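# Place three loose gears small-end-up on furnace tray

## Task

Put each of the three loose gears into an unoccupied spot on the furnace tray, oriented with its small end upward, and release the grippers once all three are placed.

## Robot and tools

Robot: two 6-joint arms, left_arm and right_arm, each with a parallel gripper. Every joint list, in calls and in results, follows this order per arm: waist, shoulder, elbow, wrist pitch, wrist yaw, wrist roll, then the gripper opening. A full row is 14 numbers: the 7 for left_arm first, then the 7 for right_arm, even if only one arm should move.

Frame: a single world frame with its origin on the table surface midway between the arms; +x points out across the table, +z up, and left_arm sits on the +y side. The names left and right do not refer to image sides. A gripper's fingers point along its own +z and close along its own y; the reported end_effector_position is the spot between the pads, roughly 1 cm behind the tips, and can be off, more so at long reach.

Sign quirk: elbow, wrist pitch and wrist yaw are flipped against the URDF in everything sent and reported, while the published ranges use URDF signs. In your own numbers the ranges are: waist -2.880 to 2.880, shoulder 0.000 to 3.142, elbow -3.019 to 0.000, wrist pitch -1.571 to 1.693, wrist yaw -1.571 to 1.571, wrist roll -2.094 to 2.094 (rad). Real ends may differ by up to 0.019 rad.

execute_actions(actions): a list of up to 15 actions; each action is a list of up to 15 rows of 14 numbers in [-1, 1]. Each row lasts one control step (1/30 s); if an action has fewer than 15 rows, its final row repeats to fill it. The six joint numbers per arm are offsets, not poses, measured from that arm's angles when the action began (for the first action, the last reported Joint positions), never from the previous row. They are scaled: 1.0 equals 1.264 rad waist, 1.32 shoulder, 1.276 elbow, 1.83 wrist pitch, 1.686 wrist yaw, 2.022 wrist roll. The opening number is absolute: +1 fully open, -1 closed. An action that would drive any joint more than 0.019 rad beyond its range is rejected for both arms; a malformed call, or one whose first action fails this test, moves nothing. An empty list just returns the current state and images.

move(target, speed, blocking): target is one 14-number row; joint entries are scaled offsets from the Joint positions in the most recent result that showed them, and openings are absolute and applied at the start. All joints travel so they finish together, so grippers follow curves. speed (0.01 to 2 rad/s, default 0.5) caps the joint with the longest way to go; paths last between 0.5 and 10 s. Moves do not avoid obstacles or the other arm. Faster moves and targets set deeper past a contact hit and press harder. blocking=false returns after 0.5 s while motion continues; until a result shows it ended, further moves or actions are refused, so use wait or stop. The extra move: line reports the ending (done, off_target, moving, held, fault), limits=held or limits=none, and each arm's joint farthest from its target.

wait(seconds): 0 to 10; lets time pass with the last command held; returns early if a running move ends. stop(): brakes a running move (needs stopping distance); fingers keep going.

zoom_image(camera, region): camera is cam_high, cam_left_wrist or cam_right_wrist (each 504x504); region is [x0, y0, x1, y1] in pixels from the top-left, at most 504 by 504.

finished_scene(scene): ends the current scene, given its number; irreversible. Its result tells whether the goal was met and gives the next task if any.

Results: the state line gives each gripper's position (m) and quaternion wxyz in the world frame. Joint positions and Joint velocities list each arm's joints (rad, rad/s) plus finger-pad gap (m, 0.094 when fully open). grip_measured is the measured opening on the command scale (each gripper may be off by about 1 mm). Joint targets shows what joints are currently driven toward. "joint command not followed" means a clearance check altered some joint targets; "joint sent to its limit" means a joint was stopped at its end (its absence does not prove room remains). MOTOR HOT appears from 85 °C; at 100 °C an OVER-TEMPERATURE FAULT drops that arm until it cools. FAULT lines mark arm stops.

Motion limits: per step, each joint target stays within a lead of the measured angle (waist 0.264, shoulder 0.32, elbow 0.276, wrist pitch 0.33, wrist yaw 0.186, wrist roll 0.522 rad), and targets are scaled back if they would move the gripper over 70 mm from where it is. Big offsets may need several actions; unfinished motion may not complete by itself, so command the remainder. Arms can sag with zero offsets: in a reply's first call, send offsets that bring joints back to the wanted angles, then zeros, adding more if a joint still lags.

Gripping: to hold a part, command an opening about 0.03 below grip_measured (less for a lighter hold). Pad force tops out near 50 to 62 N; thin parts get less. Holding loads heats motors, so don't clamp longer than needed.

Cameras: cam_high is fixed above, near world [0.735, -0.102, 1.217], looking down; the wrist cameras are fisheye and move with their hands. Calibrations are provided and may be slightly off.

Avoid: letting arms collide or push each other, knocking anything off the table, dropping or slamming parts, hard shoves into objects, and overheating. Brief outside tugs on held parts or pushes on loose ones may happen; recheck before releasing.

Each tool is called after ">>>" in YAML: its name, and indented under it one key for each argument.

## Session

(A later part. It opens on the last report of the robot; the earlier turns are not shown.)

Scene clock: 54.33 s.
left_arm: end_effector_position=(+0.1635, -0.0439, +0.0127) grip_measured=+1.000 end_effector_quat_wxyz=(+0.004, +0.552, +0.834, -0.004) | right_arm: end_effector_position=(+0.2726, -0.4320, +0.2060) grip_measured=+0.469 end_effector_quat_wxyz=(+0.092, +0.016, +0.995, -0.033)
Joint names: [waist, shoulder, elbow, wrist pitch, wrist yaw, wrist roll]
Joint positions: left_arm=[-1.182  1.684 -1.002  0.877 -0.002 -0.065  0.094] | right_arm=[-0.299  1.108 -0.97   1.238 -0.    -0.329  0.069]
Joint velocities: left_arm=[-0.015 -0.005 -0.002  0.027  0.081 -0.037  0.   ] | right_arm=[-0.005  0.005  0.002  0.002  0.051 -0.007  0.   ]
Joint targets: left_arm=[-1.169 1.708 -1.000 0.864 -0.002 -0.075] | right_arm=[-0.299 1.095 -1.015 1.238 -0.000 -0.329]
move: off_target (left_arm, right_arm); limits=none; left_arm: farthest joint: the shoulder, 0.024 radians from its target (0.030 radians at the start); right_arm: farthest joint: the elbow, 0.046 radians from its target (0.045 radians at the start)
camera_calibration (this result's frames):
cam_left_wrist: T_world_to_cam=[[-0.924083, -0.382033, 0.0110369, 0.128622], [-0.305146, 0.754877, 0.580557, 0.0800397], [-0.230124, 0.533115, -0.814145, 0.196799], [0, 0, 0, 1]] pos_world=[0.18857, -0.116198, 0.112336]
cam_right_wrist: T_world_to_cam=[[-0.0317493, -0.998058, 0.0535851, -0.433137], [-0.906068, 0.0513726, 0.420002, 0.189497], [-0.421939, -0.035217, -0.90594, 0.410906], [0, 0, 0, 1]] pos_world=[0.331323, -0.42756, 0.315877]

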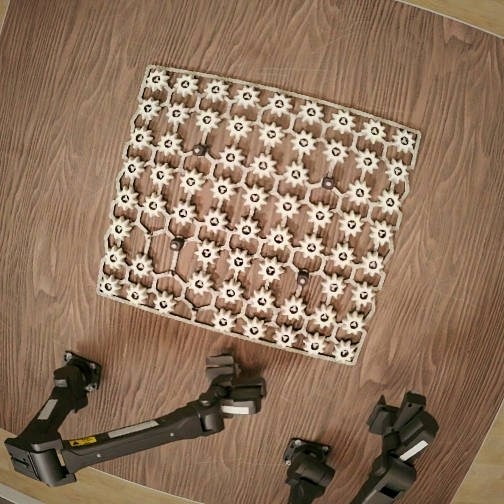

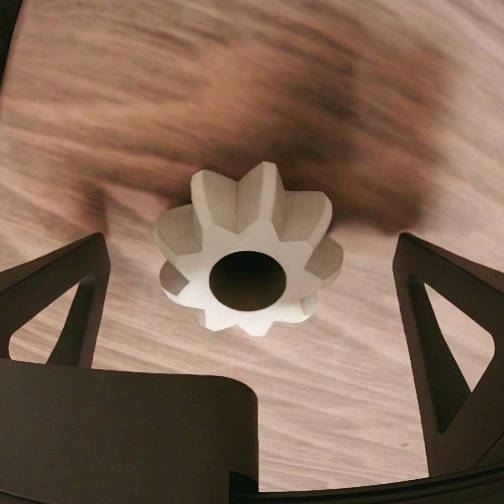

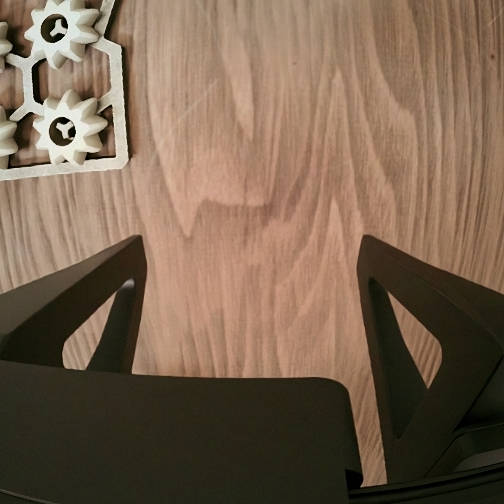

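>>> move:
  target: [0.010,0.022,0.002,-0.008,0,-0.005,1, 0,0,-0.02,0,0,0,0.47]
  speed: 0.2

Scene clock: 56.17 s.
left_arm: end_effector_position=(+0.1634, -0.0437, +0.0108) grip_measured=+1.000 end_effector_quat_wxyz=(+0.003, +0.552, +0.834, -0.004) | right_arm: end_effector_position=(+0.2721, -0.4318, +0.2051) grip_measured=+0.469 end_effector_quat_wxyz=(+0.091, +0.016, +0.995, -0.033)
Joint names: [waist, shoulder, elbow, wrist pitch, wrist yaw, wrist roll]
Joint positions: left_arm=[-1.182  1.688 -1.002  0.876 -0.002 -0.065  0.094] | right_arm=[-0.299  1.108 -0.968  1.238 -0.    -0.329  0.069]
Joint velocities: left_arm=[-0.015 -0.005 -0.002  0.007  0.007 -0.051  0.   ] | right_arm=[-0.015 -0.015 -0.012  0.002 -0.037  0.066  0.   ]
Joint targets: left_arm=[-1.169 1.713 -1.000 0.863 -0.002 -0.075] | right_arm=[-0.299 1.108 -0.995 1.238 -0.000 -0.329]
move: off_target (left_arm, right_arm); limits=none; left_arm: farthest joint: the shoulder, 0.025 radians from its target (0.029 radians at the start); right_arm: farthest joint: the elbow, 0.028 radians from its target (0.026 radians at the start)
camera_calibration (this result's frames):
cam_left_wrist: T_world_to_cam=[[-0.924072, -0.382065, 0.0108645, 0.128651], [-0.304562, 0.7532, 0.583036, 0.080793], [-0.230941, 0.535458, -0.812373, 0.195395], [0, 0, 0, 1]] pos_world=[0.188614, -0.116326, 0.110231]
cam_right_wrist: T_world_to_cam=[[-0.0316542, -0.998094, 0.0529695, -0.432828], [-0.905317, 0.0510891, 0.421653, 0.188686], [-0.423555, -0.0346071, -0.905209, 0.41051], [0, 0, 0, 1]] pos_world=[0.330994, -0.427436, 0.314963]

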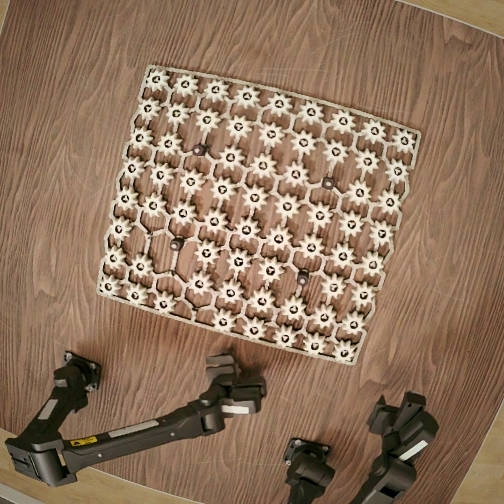

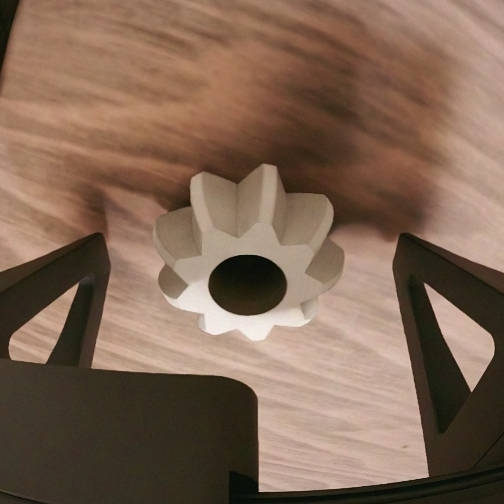

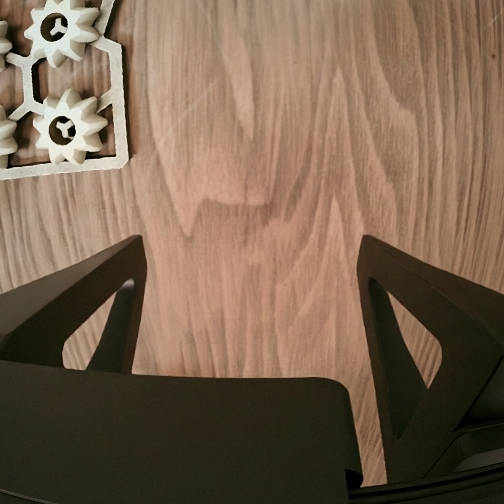

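>>> move:
  target: [0,0,0,0,0,0,0.08, 0,0,-0.03,0,0,0,0.47]
  speed: 0.1

Scene clock: 57.13 s.
left_arm: end_effector_position=(+0.1636, -0.0437, +0.0108) grip_measured=+0.184 end_effector_quat_wxyz=(+0.003, +0.552, +0.834, -0.003) | right_arm: end_effector_position=(+0.2721, -0.4318, +0.2051) grip_measured=+0.469 end_effector_quat_wxyz=(+0.091, +0.016, +0.995, -0.033)
Joint names: [waist, shoulder, elbow, wrist pitch, wrist yaw, wrist roll]
Joint positions: left_arm=[-1.182  1.688 -1.002  0.876 -0.001 -0.065  0.056] | right_arm=[-0.299  1.108 -0.968  1.238 -0.    -0.329  0.069]
Joint velocities: left_arm=[-0.015 -0.015  0.007  0.002 -0.022  0.066  0.001] | right_arm=[-0.005 -0.005 -0.027 -0.002  0.022  0.007 -0.   ]
Joint targets: left_arm=[-1.182 1.688 -1.002 0.876 -0.002 -0.065] | right_arm=[-0.299 1.108 -1.006 1.238 -0.000 -0.329]
move: off_target (right_arm); limits=none; left_arm: farthest joint: the wrist yaw, 0.001 radians from its target (0.000 radians at the start); right_arm: farthest joint: the elbow, 0.038 radians from its target (0.038 radians at the start)
camera_calibration (this result's frames):
cam_left_wrist: T_world_to_cam=[[-0.924077, -0.382073, 0.0101029, 0.128791], [-0.304987, 0.753052, 0.583006, 0.0808617], [-0.230359, 0.535661, -0.812405, 0.195314], [0, 0, 0, 1]] pos_world=[0.188667, -0.116308, 0.11023]
cam_right_wrist: T_world_to_cam=[[-0.0316542, -0.998094, 0.0529695, -0.432828], [-0.905317, 0.0510891, 0.421653, 0.188686], [-0.423555, -0.0346071, -0.905209, 0.41051], [0, 0, 0, 1]] pos_world=[0.330994, -0.427436, 0.314963]

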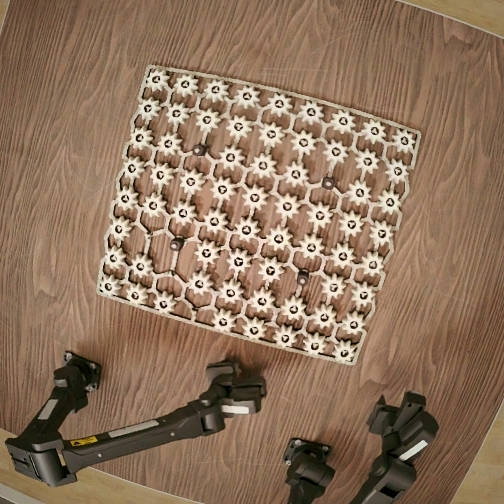

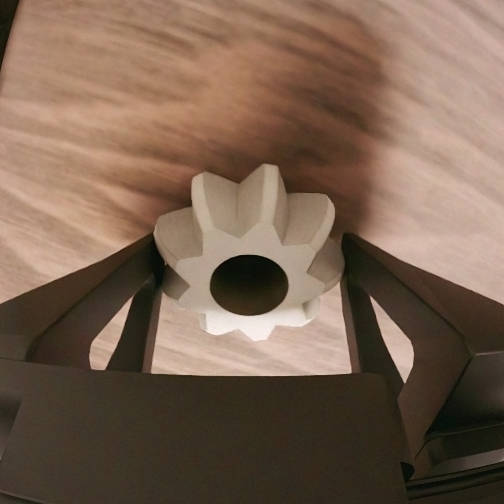

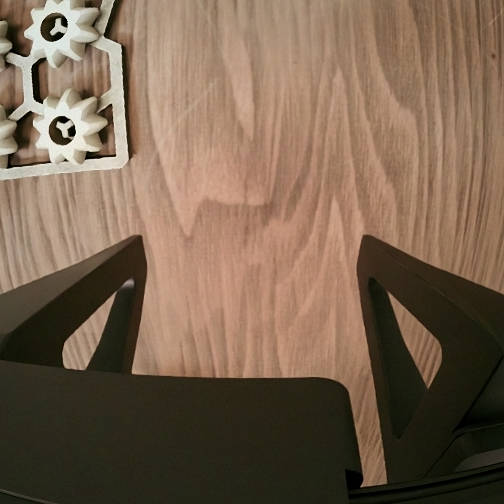

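>>> zoom_image:
  camera: "cam_high"
  region: [90,150,290,350]

Region (90, 150, 290, 350) of cam_high's 504x504 image, scaled by 2.520, with more detail than that image has.

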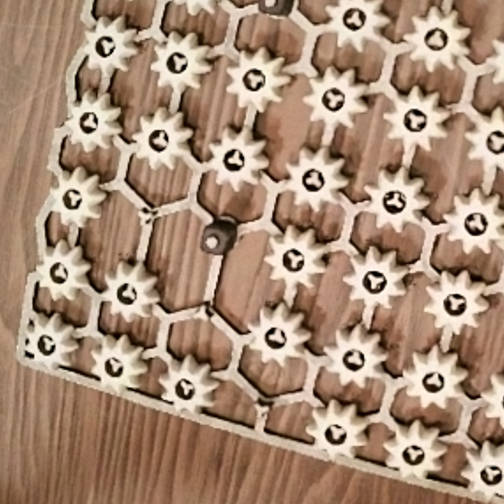

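>>> move:
  target: [0,-0.05,-0.035,0,0,0,0.08, 0,0,-0.03,0,0,0,0.47]
  speed: 0.2

Scene clock: 61.03 s.
left_arm: end_effector_position=(+0.1645, -0.0464, +0.0210) grip_measured=+0.184 end_effector_quat_wxyz=(+0.013, +0.552, +0.834, -0.011) | right_arm: end_effector_position=(+0.2720, -0.4318, +0.2050) grip_measured=+0.469 end_effector_quat_wxyz=(+0.091, +0.016, +0.995, -0.033)
Joint names: [waist, shoulder, elbow, wrist pitch, wrist yaw, wrist roll]
Joint positions: left_arm=[-1.182  1.663 -1.002  0.876 -0.001 -0.065  0.056] | right_arm=[-0.299  1.108 -0.968  1.238 -0.    -0.329  0.069]
Joint velocities: left_arm=[ 0.005  0.005  0.012  0.002 -0.081 -0.066  0.001] | right_arm=[ 0.005 -0.005  0.007  0.007 -0.007 -0.051  0.001]
Joint targets: left_arm=[-1.182 1.622 -1.047 0.876 -0.001 -0.065] | right_arm=[-0.299 1.108 -1.007 1.238 -0.000 -0.329]
move: off_target (left_arm, right_arm); limits=none; left_arm: farthest joint: the elbow, 0.045 radians from its target (0.045 radians at the start); right_arm: farthest joint: the elbow, 0.039 radians from its target (0.038 radians at the start)
camera_calibration (this result's frames):
cam_left_wrist: T_world_to_cam=[[-0.924165, -0.381821, 0.0115009, 0.128524], [-0.309664, 0.766465, 0.562707, 0.0790469], [-0.223668, 0.516473, -0.826576, 0.203551], [0, 0, 0, 1]] pos_world=[0.188783, -0.116642, 0.122292]
cam_right_wrist: T_world_to_cam=[[-0.0316353, -0.998101, 0.0528463, -0.432766], [-0.905166, 0.0510323, 0.421983, 0.188524], [-0.423878, -0.0344852, -0.905062, 0.41043], [0, 0, 0, 1]] pos_world=[0.330928, -0.427411, 0.314781]

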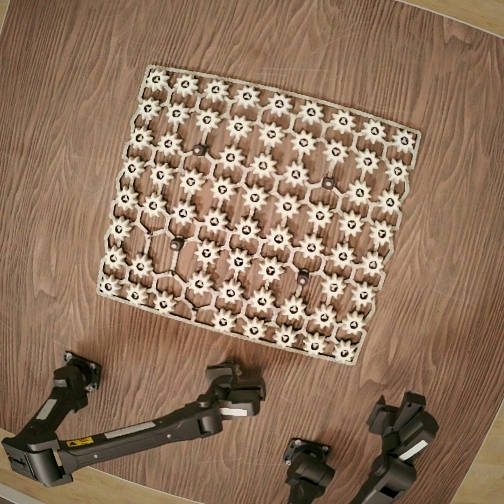

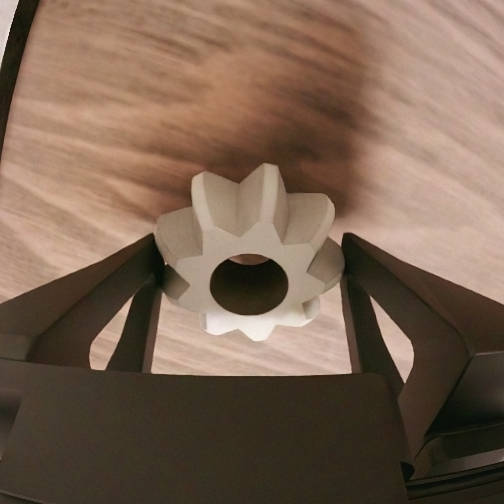

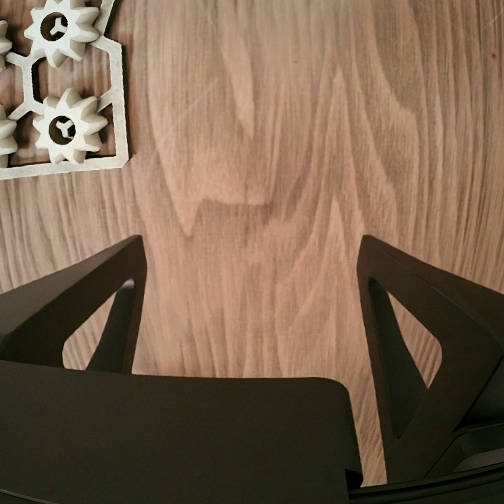

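>>> move:
  target: [0,-0.098,-0.12,0.135,0,0,0.08, 0,0,-0.03,0,0,0,0.47]
  speed: 0.5

Scene clock: 63.33 s.
left_arm: end_effector_position=(+0.1633, -0.0431, +0.0996) grip_measured=+0.184 end_effector_quat_wxyz=(+0.004, +0.552, +0.834, -0.004) | right_arm: end_effector_position=(+0.2716, -0.4316, +0.2043) grip_measured=+0.469 end_effector_quat_wxyz=(+0.090, +0.016, +0.995, -0.032)
Joint names: [waist, shoulder, elbow, wrist pitch, wrist yaw, wrist roll]
Joint positions: left_arm=[-1.182  1.554 -1.108  1.114 -0.001 -0.065  0.056] | right_arm=[-0.299  1.108 -0.966  1.238 -0.    -0.329  0.069]
Joint velocities: left_arm=[-0.015  0.015 -0.012  0.007 -0.007  0.037 -0.   ] | right_arm=[-0.015  0.005  0.007  0.007  0.022  0.051 -0.   ]
Joint targets: left_arm=[-1.182 1.534 -1.155 1.123 -0.001 -0.065] | right_arm=[-0.299 1.108 -1.006 1.238 -0.000 -0.329]
move: off_target (left_arm, right_arm); limits=none; left_arm: farthest joint: the elbow, 0.047 radians from its target (0.153 radians at the start); right_arm: farthest joint: the elbow, 0.040 radians from its target (0.039 radians at the start)
camera_calibration (this result's frames):
cam_left_wrist: T_world_to_cam=[[-0.924083, -0.382055, 0.0102107, 0.12792], [-0.305352, 0.754101, 0.581457, 0.0288316], [-0.229849, 0.534197, -0.813513, 0.267066], [0, 0, 0, 1]] pos_world=[0.188397, -0.115535, 0.199191]
cam_right_wrist: T_world_to_cam=[[-0.0315602, -0.99813, 0.0523536, -0.432518], [-0.904563, 0.0508046, 0.423302, 0.187877], [-0.42517, -0.0339977, -0.904475, 0.410111], [0, 0, 0, 1]] pos_world=[0.330663, -0.427311, 0.314051]

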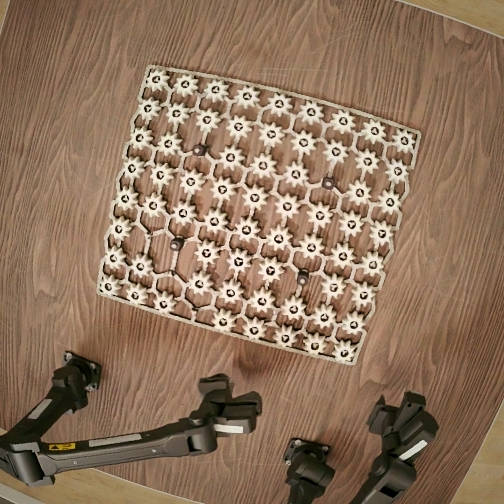

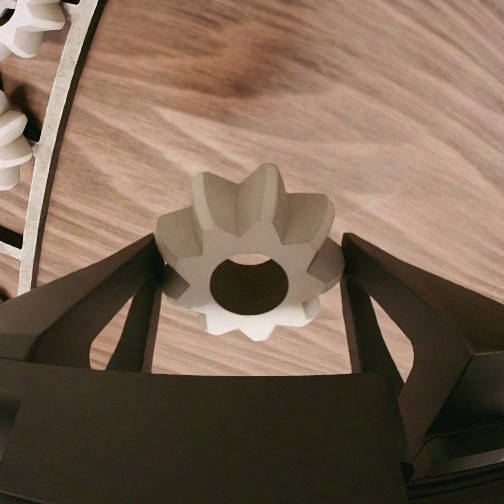

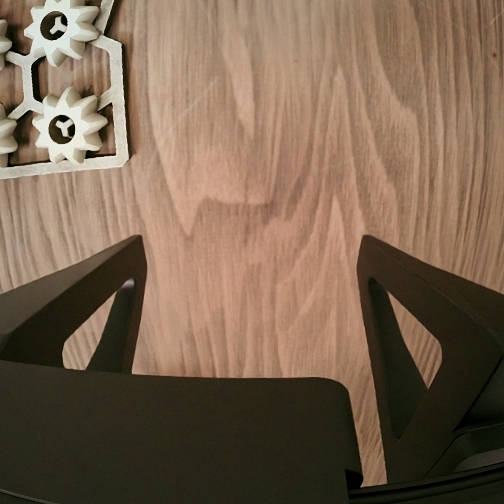

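>>> move:
  target: [0.326,-0.045,0.067,-0.036,0,0.033,0.08, 0,0,-0.03,0,0,0,0.47]
  speed: 0.5

Scene clock: 65.03 s.
left_arm: end_effector_position=(+0.2987, +0.0681, +0.0750) grip_measured=+0.184 end_effector_quat_wxyz=(-0.006, +0.391, +0.920, +0.002) | right_arm: end_effector_position=(+0.2709, -0.4314, +0.2034) grip_measured=+0.469 end_effector_quat_wxyz=(+0.089, +0.016, +0.995, -0.032)
Joint names: [waist, shoulder, elbow, wrist pitch, wrist yaw, wrist roll]
Joint positions: left_arm=[-0.764  1.537 -1.015  1.061 -0.001 -0.013  0.056] | right_arm=[-0.299  1.108 -0.964  1.238 -0.    -0.329  0.069]
Joint velocities: left_arm=[-0.005 -0.015  0.002  0.002  0.037  0.007  0.   ] | right_arm=[ 0.005 -0.015  0.002 -0.007  0.037  0.037  0.001]
Joint targets: left_arm=[-0.770 1.495 -1.023 1.048 -0.001 0.001] | right_arm=[-0.299 1.108 -1.004 1.238 -0.000 -0.329]
move: off_target (left_arm, right_arm); limits=none; left_arm: farthest joint: the shoulder, 0.042 radians from its target (0.060 radians at the start); right_arm: farthest joint: the elbow, 0.041 radians from its target (0.038 radians at the start)
camera_calibration (this result's frames):
cam_left_wrist: T_world_to_cam=[[-0.726124, -0.687508, 0.00878505, 0.257507], [-0.546262, 0.584609, 0.599858, 0.082795], [-0.417543, 0.430772, -0.800058, 0.280876], [0, 0, 0, 1]] pos_world=[0.349488, 0.00764217, 0.17279]
cam_right_wrist: T_world_to_cam=[[-0.0314489, -0.998172, 0.0516144, -0.432147], [-0.903654, 0.0504617, 0.425279, 0.186906], [-0.427106, -0.033267, -0.903589, 0.409631], [0, 0, 0, 1]] pos_world=[0.330264, -0.427161, 0.312956]

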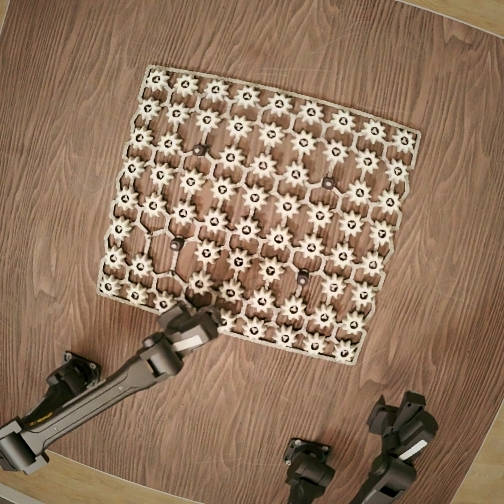

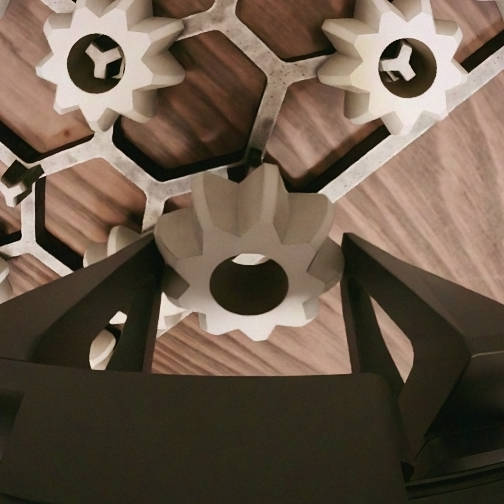

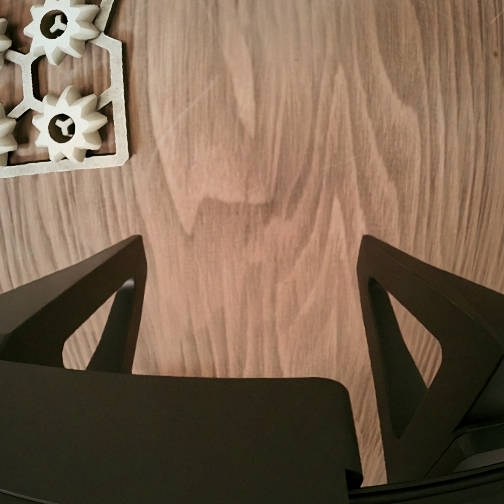

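>>> move:
  target: [0,0.037,0.028,-0.056,0,0.005,0.08, 0,0,-0.03,0,0,0,0.47]
  speed: 0.2

Scene clock: 72.43 s.
left_arm: end_effector_position=(+0.2979, +0.0689, +0.0443) grip_measured=+0.184 end_effector_quat_wxyz=(-0.005, +0.392, +0.920, +0.002) | right_arm: end_effector_position=(+0.2707, -0.4313, +0.2030) grip_measured=+0.469 end_effector_quat_wxyz=(+0.088, +0.016, +0.995, -0.032)
Joint names: [waist, shoulder, elbow, wrist pitch, wrist yaw, wrist roll]
Joint positions: left_arm=[-0.764  1.579 -0.97   0.972 -0.001 -0.013  0.056] | right_arm=[-0.299  1.108 -0.963  1.238 -0.    -0.329  0.069]
Joint velocities: left_arm=[ 0.005 -0.015 -0.017 -0.007  0.022 -0.037 -0.   ] | right_arm=[-0.005  0.005 -0.002  0.007  0.051 -0.022  0.   ]
Joint targets: left_arm=[-0.764 1.586 -0.979 0.958 -0.001 -0.003] | right_arm=[-0.299 1.108 -1.002 1.238 -0.000 -0.329]
move: off_target (right_arm); limits=none; left_arm: farthest joint: the wrist pitch, 0.013 radians from its target (0.102 radians at the start); right_arm: farthest joint: the elbow, 0.039 radians from its target (0.039 radians at the start)
camera_calibration (this result's frames):
cam_left_wrist: T_world_to_cam=[[-0.726662, -0.686939, 0.00880368, 0.257903], [-0.54675, 0.58603, 0.598025, 0.100417], [-0.415966, 0.429748, -0.801429, 0.255259], [0, 0, 0, 1]] pos_world=[0.348491, 0.00861916, 0.14225]
cam_right_wrist: T_world_to_cam=[[-0.0314121, -0.998186, 0.0513679, -0.432023], [-0.903351, 0.050347, 0.425937, 0.186583], [-0.427751, -0.0330237, -0.903293, 0.409471], [0, 0, 0, 1]] pos_world=[0.330131, -0.42711, 0.312591]

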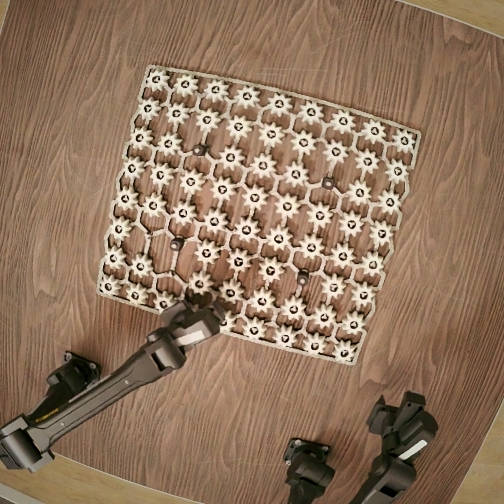

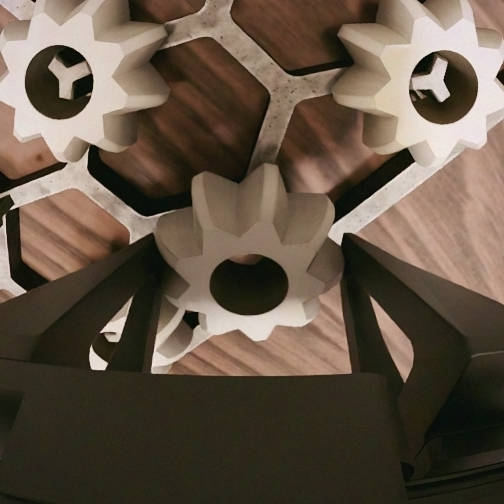

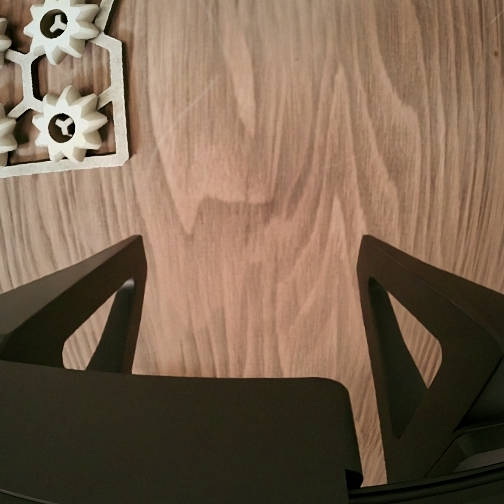

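>>> move:
  target: [0,0.019,0.002,-0.027,0,0.005,0.08, 0,0,-0.03,0,0,0,0.47]
  speed: 0.1

Scene clock: 74.50 s.
left_arm: end_effector_position=(+0.3000, +0.0667, +0.0353) grip_measured=+0.184 end_effector_quat_wxyz=(+0.000, +0.392, +0.920, -0.001) | right_arm: end_effector_position=(+0.2707, -0.4313, +0.2030) grip_measured=+0.469 end_effector_quat_wxyz=(+0.088, +0.016, +0.995, -0.032)
Joint names: [waist, shoulder, elbow, wrist pitch, wrist yaw, wrist roll]
Joint positions: left_arm=[-0.764  1.595 -0.96   0.935 -0.001 -0.013  0.056] | right_arm=[-0.299  1.108 -0.963  1.238 -0.    -0.329  0.069]
Joint velocities: left_arm=[-0.024  0.005 -0.002  0.007 -0.022 -0.007  0.002] | right_arm=[ 0.015 -0.024  0.007  0.007  0.022 -0.066 -0.   ]
Joint targets: left_arm=[-0.764 1.604 -0.967 0.922 -0.001 -0.003] | right_arm=[-0.299 1.108 -1.001 1.238 -0.000 -0.329]
move: off_target (right_arm); limits=none; left_arm: farthest joint: the wrist pitch, 0.013 radians from its target (0.049 radians at the start); right_arm: farthest joint: the elbow, 0.038 radians from its target (0.038 radians at the start)
camera_calibration (this result's frames):
cam_left_wrist: T_world_to_cam=[[-0.726728, -0.686868, 0.00884823, 0.257984], [-0.551241, 0.59082, 0.589122, 0.109559], [-0.409877, 0.423254, -0.807996, 0.248701], [0, 0, 0, 1]] pos_world=[0.349814, 0.00720751, 0.134123]
cam_right_wrist: T_world_to_cam=[[-0.0314121, -0.998186, 0.0513679, -0.432023], [-0.903351, 0.050347, 0.425937, 0.186583], [-0.427751, -0.0330237, -0.903293, 0.409471], [0, 0, 0, 1]] pos_world=[0.330131, -0.42711, 0.312591]

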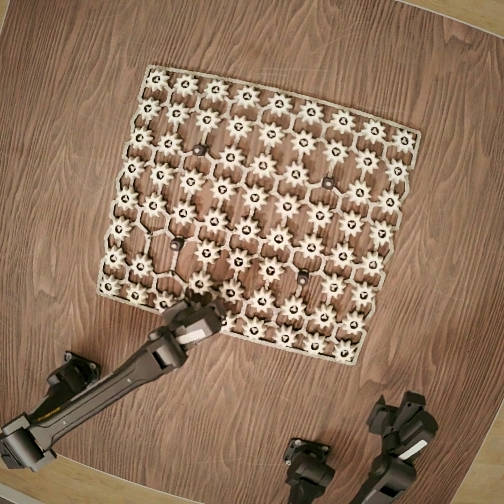

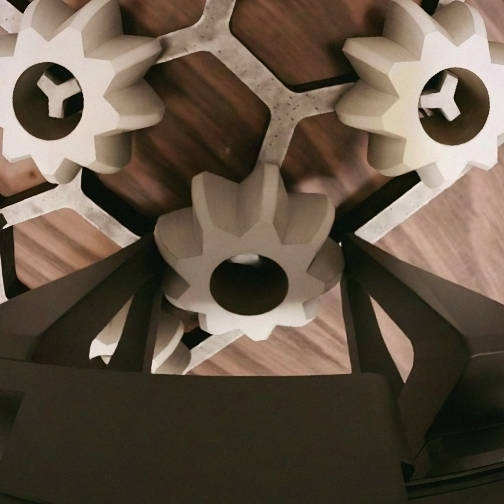

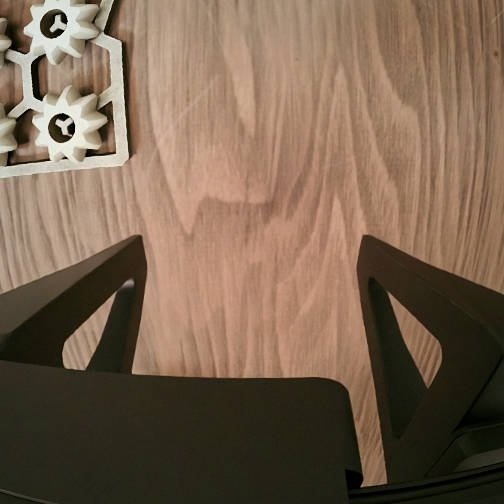

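>>> move:
  target: [0,0.018,0.006,-0.022,0,0.005,0.08, 0,0,-0.03,0,0,0,0.47]
  speed: 0.07

>>> zoom_image:
  camera: "cam_left_wrist"
  region: [180,230,320,340]

Scene clock: 75.70 s.
left_arm: end_effector_position=(+0.2991, +0.0677, +0.0261) grip_measured=+0.184 end_effector_quat_wxyz=(+0.000, +0.392, +0.920, -0.000) | right_arm: end_effector_position=(+0.2707, -0.4313, +0.2030) grip_measured=+0.469 end_effector_quat_wxyz=(+0.088, +0.016, +0.995, -0.032)
Joint names: [waist, shoulder, elbow, wrist pitch, wrist yaw, wrist roll]
Joint positions: left_arm=[-0.764  1.608 -0.947  0.909 -0.001 -0.013  0.056] | right_arm=[-0.299  1.108 -0.963  1.238 -0.    -0.329  0.069]
Joint velocities: left_arm=[ 0.005 -0.005 -0.007  0.017  0.081  0.007  0.   ] | right_arm=[ 0.005 -0.015 -0.007 -0.002  0.066 -0.066 -0.   ]
Joint targets: left_arm=[-0.764 1.618 -0.953 0.895 -0.001 -0.003] | right_arm=[-0.299 1.108 -1.001 1.238 -0.000 -0.329]
move: off_target (right_arm); limits=none; left_arm: farthest joint: the wrist pitch, 0.014 radians from its target (0.041 radians at the start); right_arm: farthest joint: the elbow, 0.038 radians from its target (0.038 radians at the start)
camera_calibration (this result's frames):
cam_left_wrist: T_world_to_cam=[[-0.726726, -0.68687, 0.00884671, 0.25807], [-0.551088, 0.590656, 0.58943, 0.113813], [-0.410087, 0.423479, -0.807771, 0.240533], [0, 0, 0, 1]] pos_world=[0.348906, 0.00817559, 0.124927]
cam_right_wrist: T_world_to_cam=[[-0.0314121, -0.998186, 0.0513679, -0.432023], [-0.903351, 0.050347, 0.425937, 0.186583], [-0.427751, -0.0330237, -0.903293, 0.409471], [0, 0, 0, 1]] pos_world=[0.330131, -0.42711, 0.312591]

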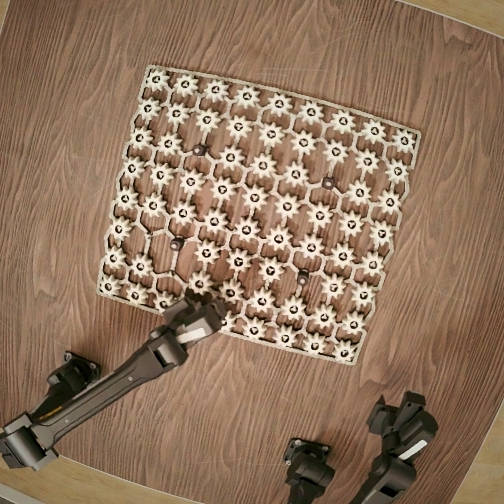

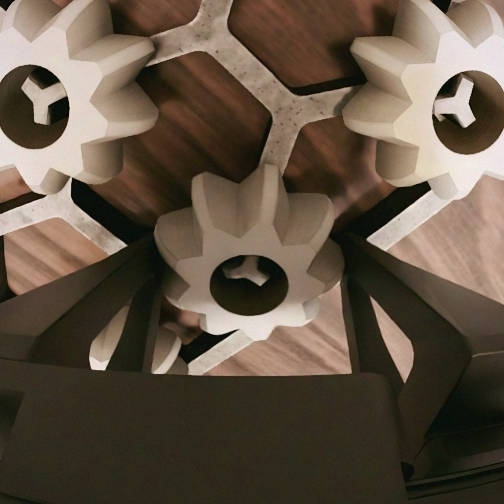

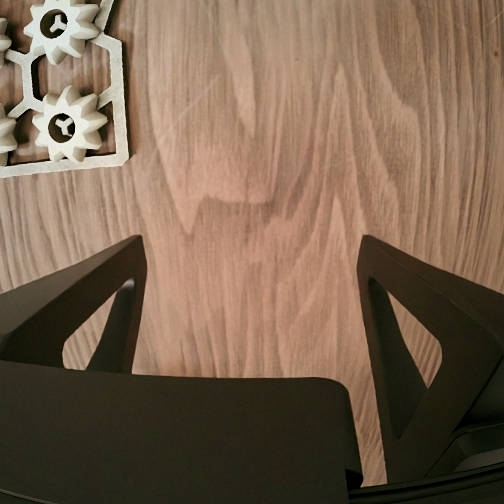

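Region (180, 230, 320, 340) of cam_left_wrist's 504x504 image, scaled by 3.600, with more detail than that image has; it fills the top 396 rows of this view, and the rest is white.

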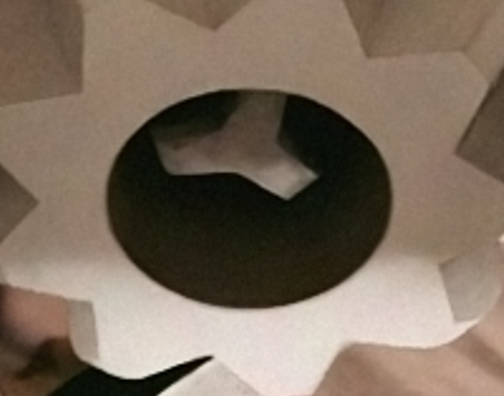

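Seated. Release.

>>> move:
  target: [0,0,0,0,0,0,0.47, 0,0,-0.03,0,0,0,0.47]
  speed: 0.1

>>> move:
  target: [0,-0.075,-0.03,0,0,0,0.47, 0,0,-0.03,0,0,0,0.47]
  speed: 0.25

Scene clock: 78.43 s.
left_arm: end_effector_position=(+0.2991, +0.0677, +0.0261) grip_measured=+0.468 end_effector_quat_wxyz=(+0.000, +0.392, +0.920, -0.000) | right_arm: end_effector_position=(+0.2707, -0.4313, +0.2030) grip_measured=+0.469 end_effector_quat_wxyz=(+0.088, +0.016, +0.995, -0.032)
Joint names: [waist, shoulder, elbow, wrist pitch, wrist yaw, wrist roll]
Joint positions: left_arm=[-0.764  1.608 -0.947  0.909 -0.001 -0.013  0.069] | right_arm=[-0.299  1.108 -0.963  1.238 -0.    -0.329  0.069]
Joint velocities: left_arm=[-0.005 -0.015 -0.002  0.007  0.007 -0.007 -0.   ] | right_arm=[-0.005 -0.005  0.017 -0.002  0.051 -0.007 -0.   ]
Joint targets: left_arm=[-0.764 1.608 -0.947 0.909 -0.001 -0.013] | right_arm=[-0.299 1.108 -1.001 1.238 -0.000 -0.329]
move: off_target (right_arm); limits=none; left_arm: farthest joint: the waist, 0.000 radians from its target (0.000 radians at the start); right_arm: farthest joint: the elbow, 0.038 radians from its target (0.038 radians at the start)
camera_calibration (this result's frames):
cam_left_wrist: T_world_to_cam=[[-0.726726, -0.68687, 0.00884671, 0.25807], [-0.551088, 0.590656, 0.58943, 0.113813], [-0.410087, 0.423479, -0.807771, 0.240533], [0, 0, 0, 1]] pos_world=[0.348906, 0.00817559, 0.124927]
cam_right_wrist: T_world_to_cam=[[-0.0314121, -0.998186, 0.0513679, -0.432023], [-0.903351, 0.050347, 0.425937, 0.186583], [-0.427751, -0.0330237, -0.903293, 0.409471], [0, 0, 0, 1]] pos_world=[0.330131, -0.42711, 0.312591]

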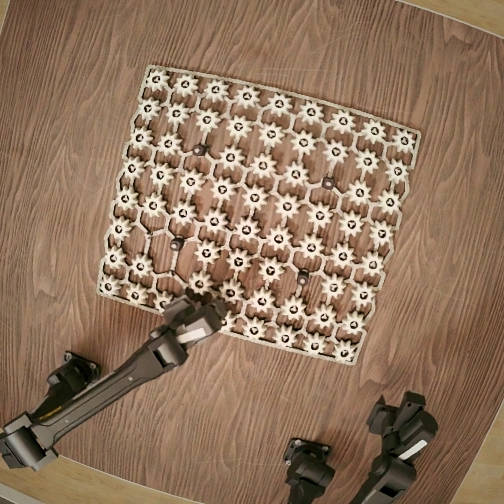

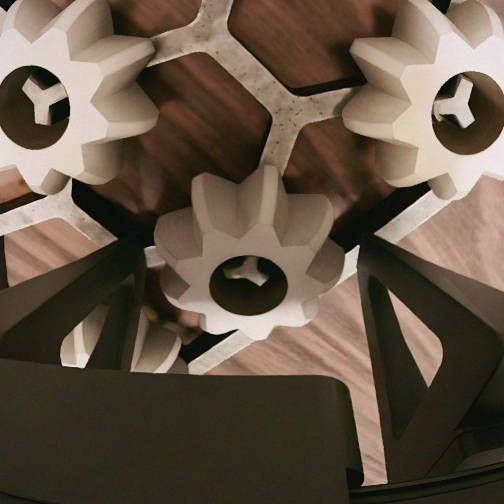

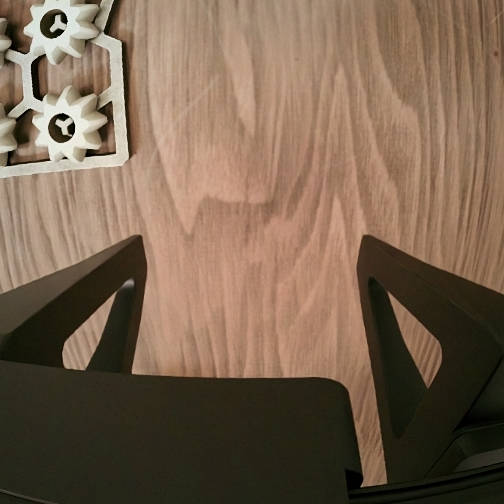

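Scene clock: 79.27 s.
left_arm: end_effector_position=(+0.3042, +0.0623, +0.0591) grip_measured=+0.468 end_effector_quat_wxyz=(+0.039, +0.391, +0.919, -0.018) | right_arm: end_effector_position=(+0.2705, -0.4312, +0.2027) grip_measured=+0.469 end_effector_quat_wxyz=(+0.088, +0.016, +0.995, -0.032)
Joint names: [waist, shoulder, elbow, wrist pitch, wrist yaw, wrist roll]
Joint positions: left_arm=[-0.764  1.523 -0.947  0.909 -0.001 -0.013  0.069] | right_arm=[-0.299  1.108 -0.962  1.238 -0.    -0.329  0.069]
Joint velocities: left_arm=[-0.015 -0.005  0.012  0.012  0.007 -0.037  0.001] | right_arm=[-0.005 -0.005 -0.002  0.002  0.007  0.007 -0.   ]
Joint targets: left_arm=[-0.764 1.509 -0.985 0.909 -0.001 -0.013] | right_arm=[-0.299 1.108 -1.001 1.238 -0.000 -0.329]
move: off_target (left_arm, right_arm); limits=none; left_arm: farthest joint: the elbow, 0.039 radians from its target (0.039 radians at the start); right_arm: farthest joint: the elbow, 0.039 radians from its target (0.038 radians at the start)
camera_calibration (this result's frames):
cam_left_wrist: T_world_to_cam=[[-0.72725, -0.686312, 0.00915296, 0.257855], [-0.583345, 0.625059, 0.518661, 0.112285], [-0.361684, 0.371857, -0.854931, 0.262845], [0, 0, 0, 1]] pos_world=[0.348093, 0.00904305, 0.164117]
cam_right_wrist: T_world_to_cam=[[-0.0313755, -0.998199, 0.0511214, -0.431899], [-0.903046, 0.0502322, 0.426596, 0.18626], [-0.428396, -0.0327804, -0.902997, 0.40931], [0, 0, 0, 1]] pos_world=[0.329997, -0.42706, 0.312227]

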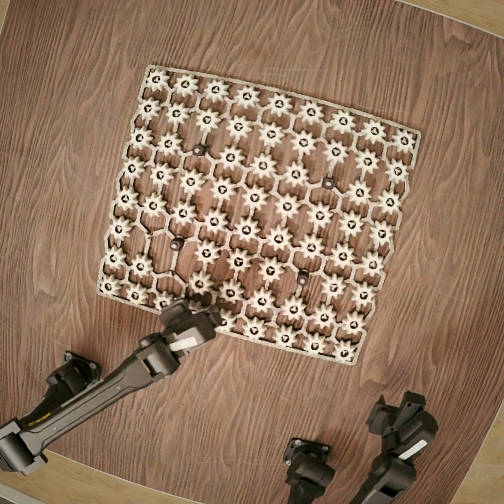

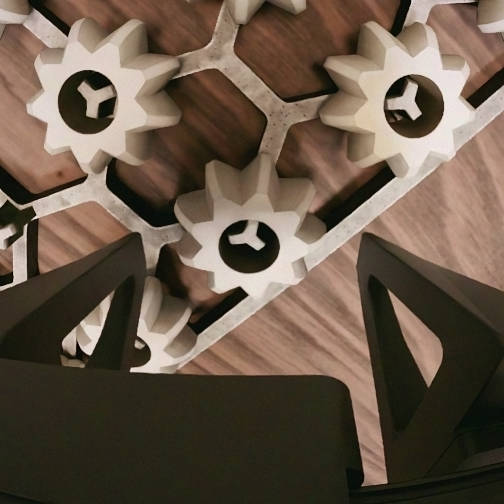

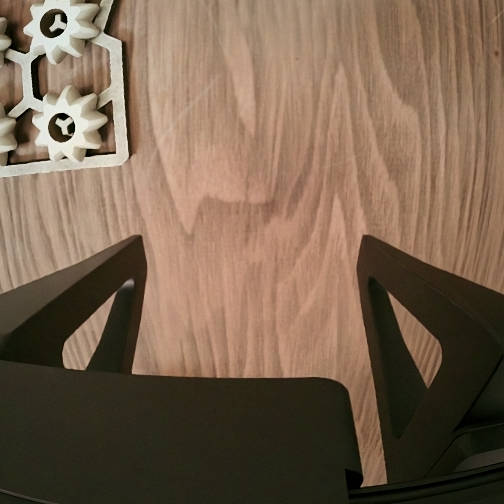

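Seated. Lift clear and verify overhead.

>>> move:
  target: [-0.15,-0.15,-0.15,0.15,0,0,0.47, 0,0,-0.03,0,0,0,0.47]
  speed: 0.6

>>> zoom_image:
  camera: "cam_high"
  region: [90,60,430,380]

Scene clock: 80.60 s.
left_arm: end_effector_position=(+0.2417, +0.0158, +0.1927) grip_measured=+0.468 end_effector_quat_wxyz=(+0.081, +0.475, +0.875, -0.046) | right_arm: end_effector_position=(+0.2701, -0.4311, +0.2021) grip_measured=+0.469 end_effector_quat_wxyz=(+0.087, +0.016, +0.996, -0.031)
Joint names: [waist, shoulder, elbow, wrist pitch, wrist yaw, wrist roll]
Joint positions: left_arm=[-0.954  1.316 -1.106  1.173 -0.001 -0.013  0.069] | right_arm=[-0.299  1.108 -0.961  1.238 -0.    -0.329  0.069]
Joint velocities: left_arm=[-0.005 -0.015 -0.002  0.007 -0.007 -0.007 -0.   ] | right_arm=[ 0.005 -0.015  0.012  0.022 -0.007 -0.037  0.   ]
Joint targets: left_arm=[-0.954 1.325 -1.138 1.183 -0.001 -0.013] | right_arm=[-0.299 1.108 -1.001 1.238 -0.000 -0.329]
move: off_target (left_arm, right_arm); limits=none; left_arm: farthest joint: the elbow, 0.033 radians from its target (0.192 radians at the start); right_arm: farthest joint: the elbow, 0.040 radians from its target (0.038 radians at the start)
camera_calibration (this result's frames):
cam_left_wrist: T_world_to_cam=[[-0.843858, -0.536484, 0.00943066, 0.205048], [-0.481018, 0.764169, 0.42973, 0.025727], [-0.23775, 0.358095, -0.902908, 0.351301], [0, 0, 0, 1]] pos_world=[0.268928, -0.035454, 0.304203]
cam_right_wrist: T_world_to_cam=[[-0.0313029, -0.998227, 0.0506284, -0.431651], [-0.902436, 0.050002, 0.427911, 0.185614], [-0.429684, -0.032294, -0.902402, 0.408987], [0, 0, 0, 1]] pos_world=[0.329729, -0.426959, 0.311498]

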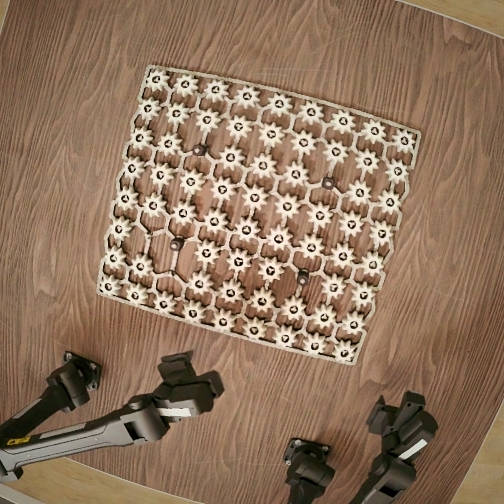

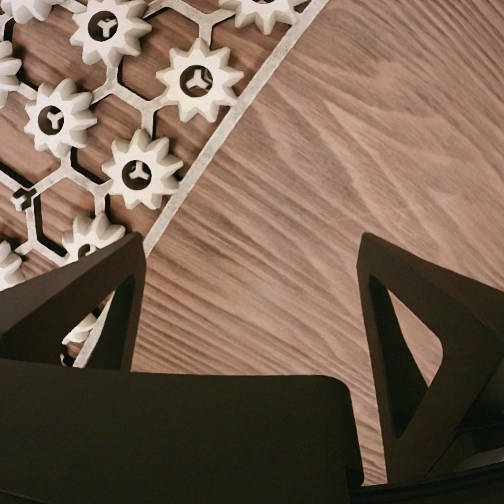

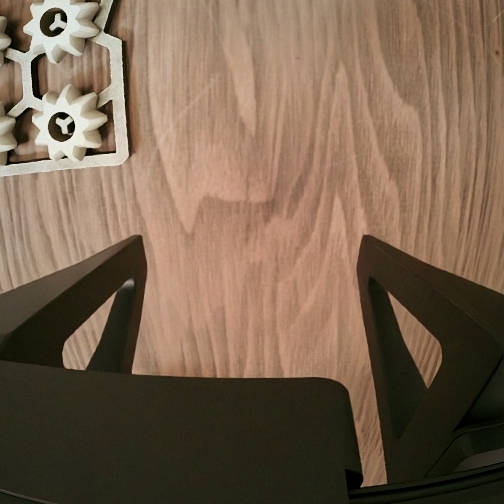

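Region (90, 60, 430, 380) of cam_high's 504x504 image, scaled by 1.482, with more detail than that image has; it fills the top 474 rows of this view, and the rest is white.

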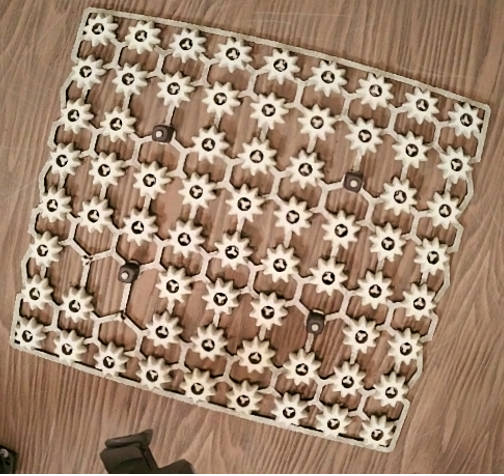

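All three gears are seated and released.

>>> finished_scene:
  scene: 2

The scene is finished: the task was done.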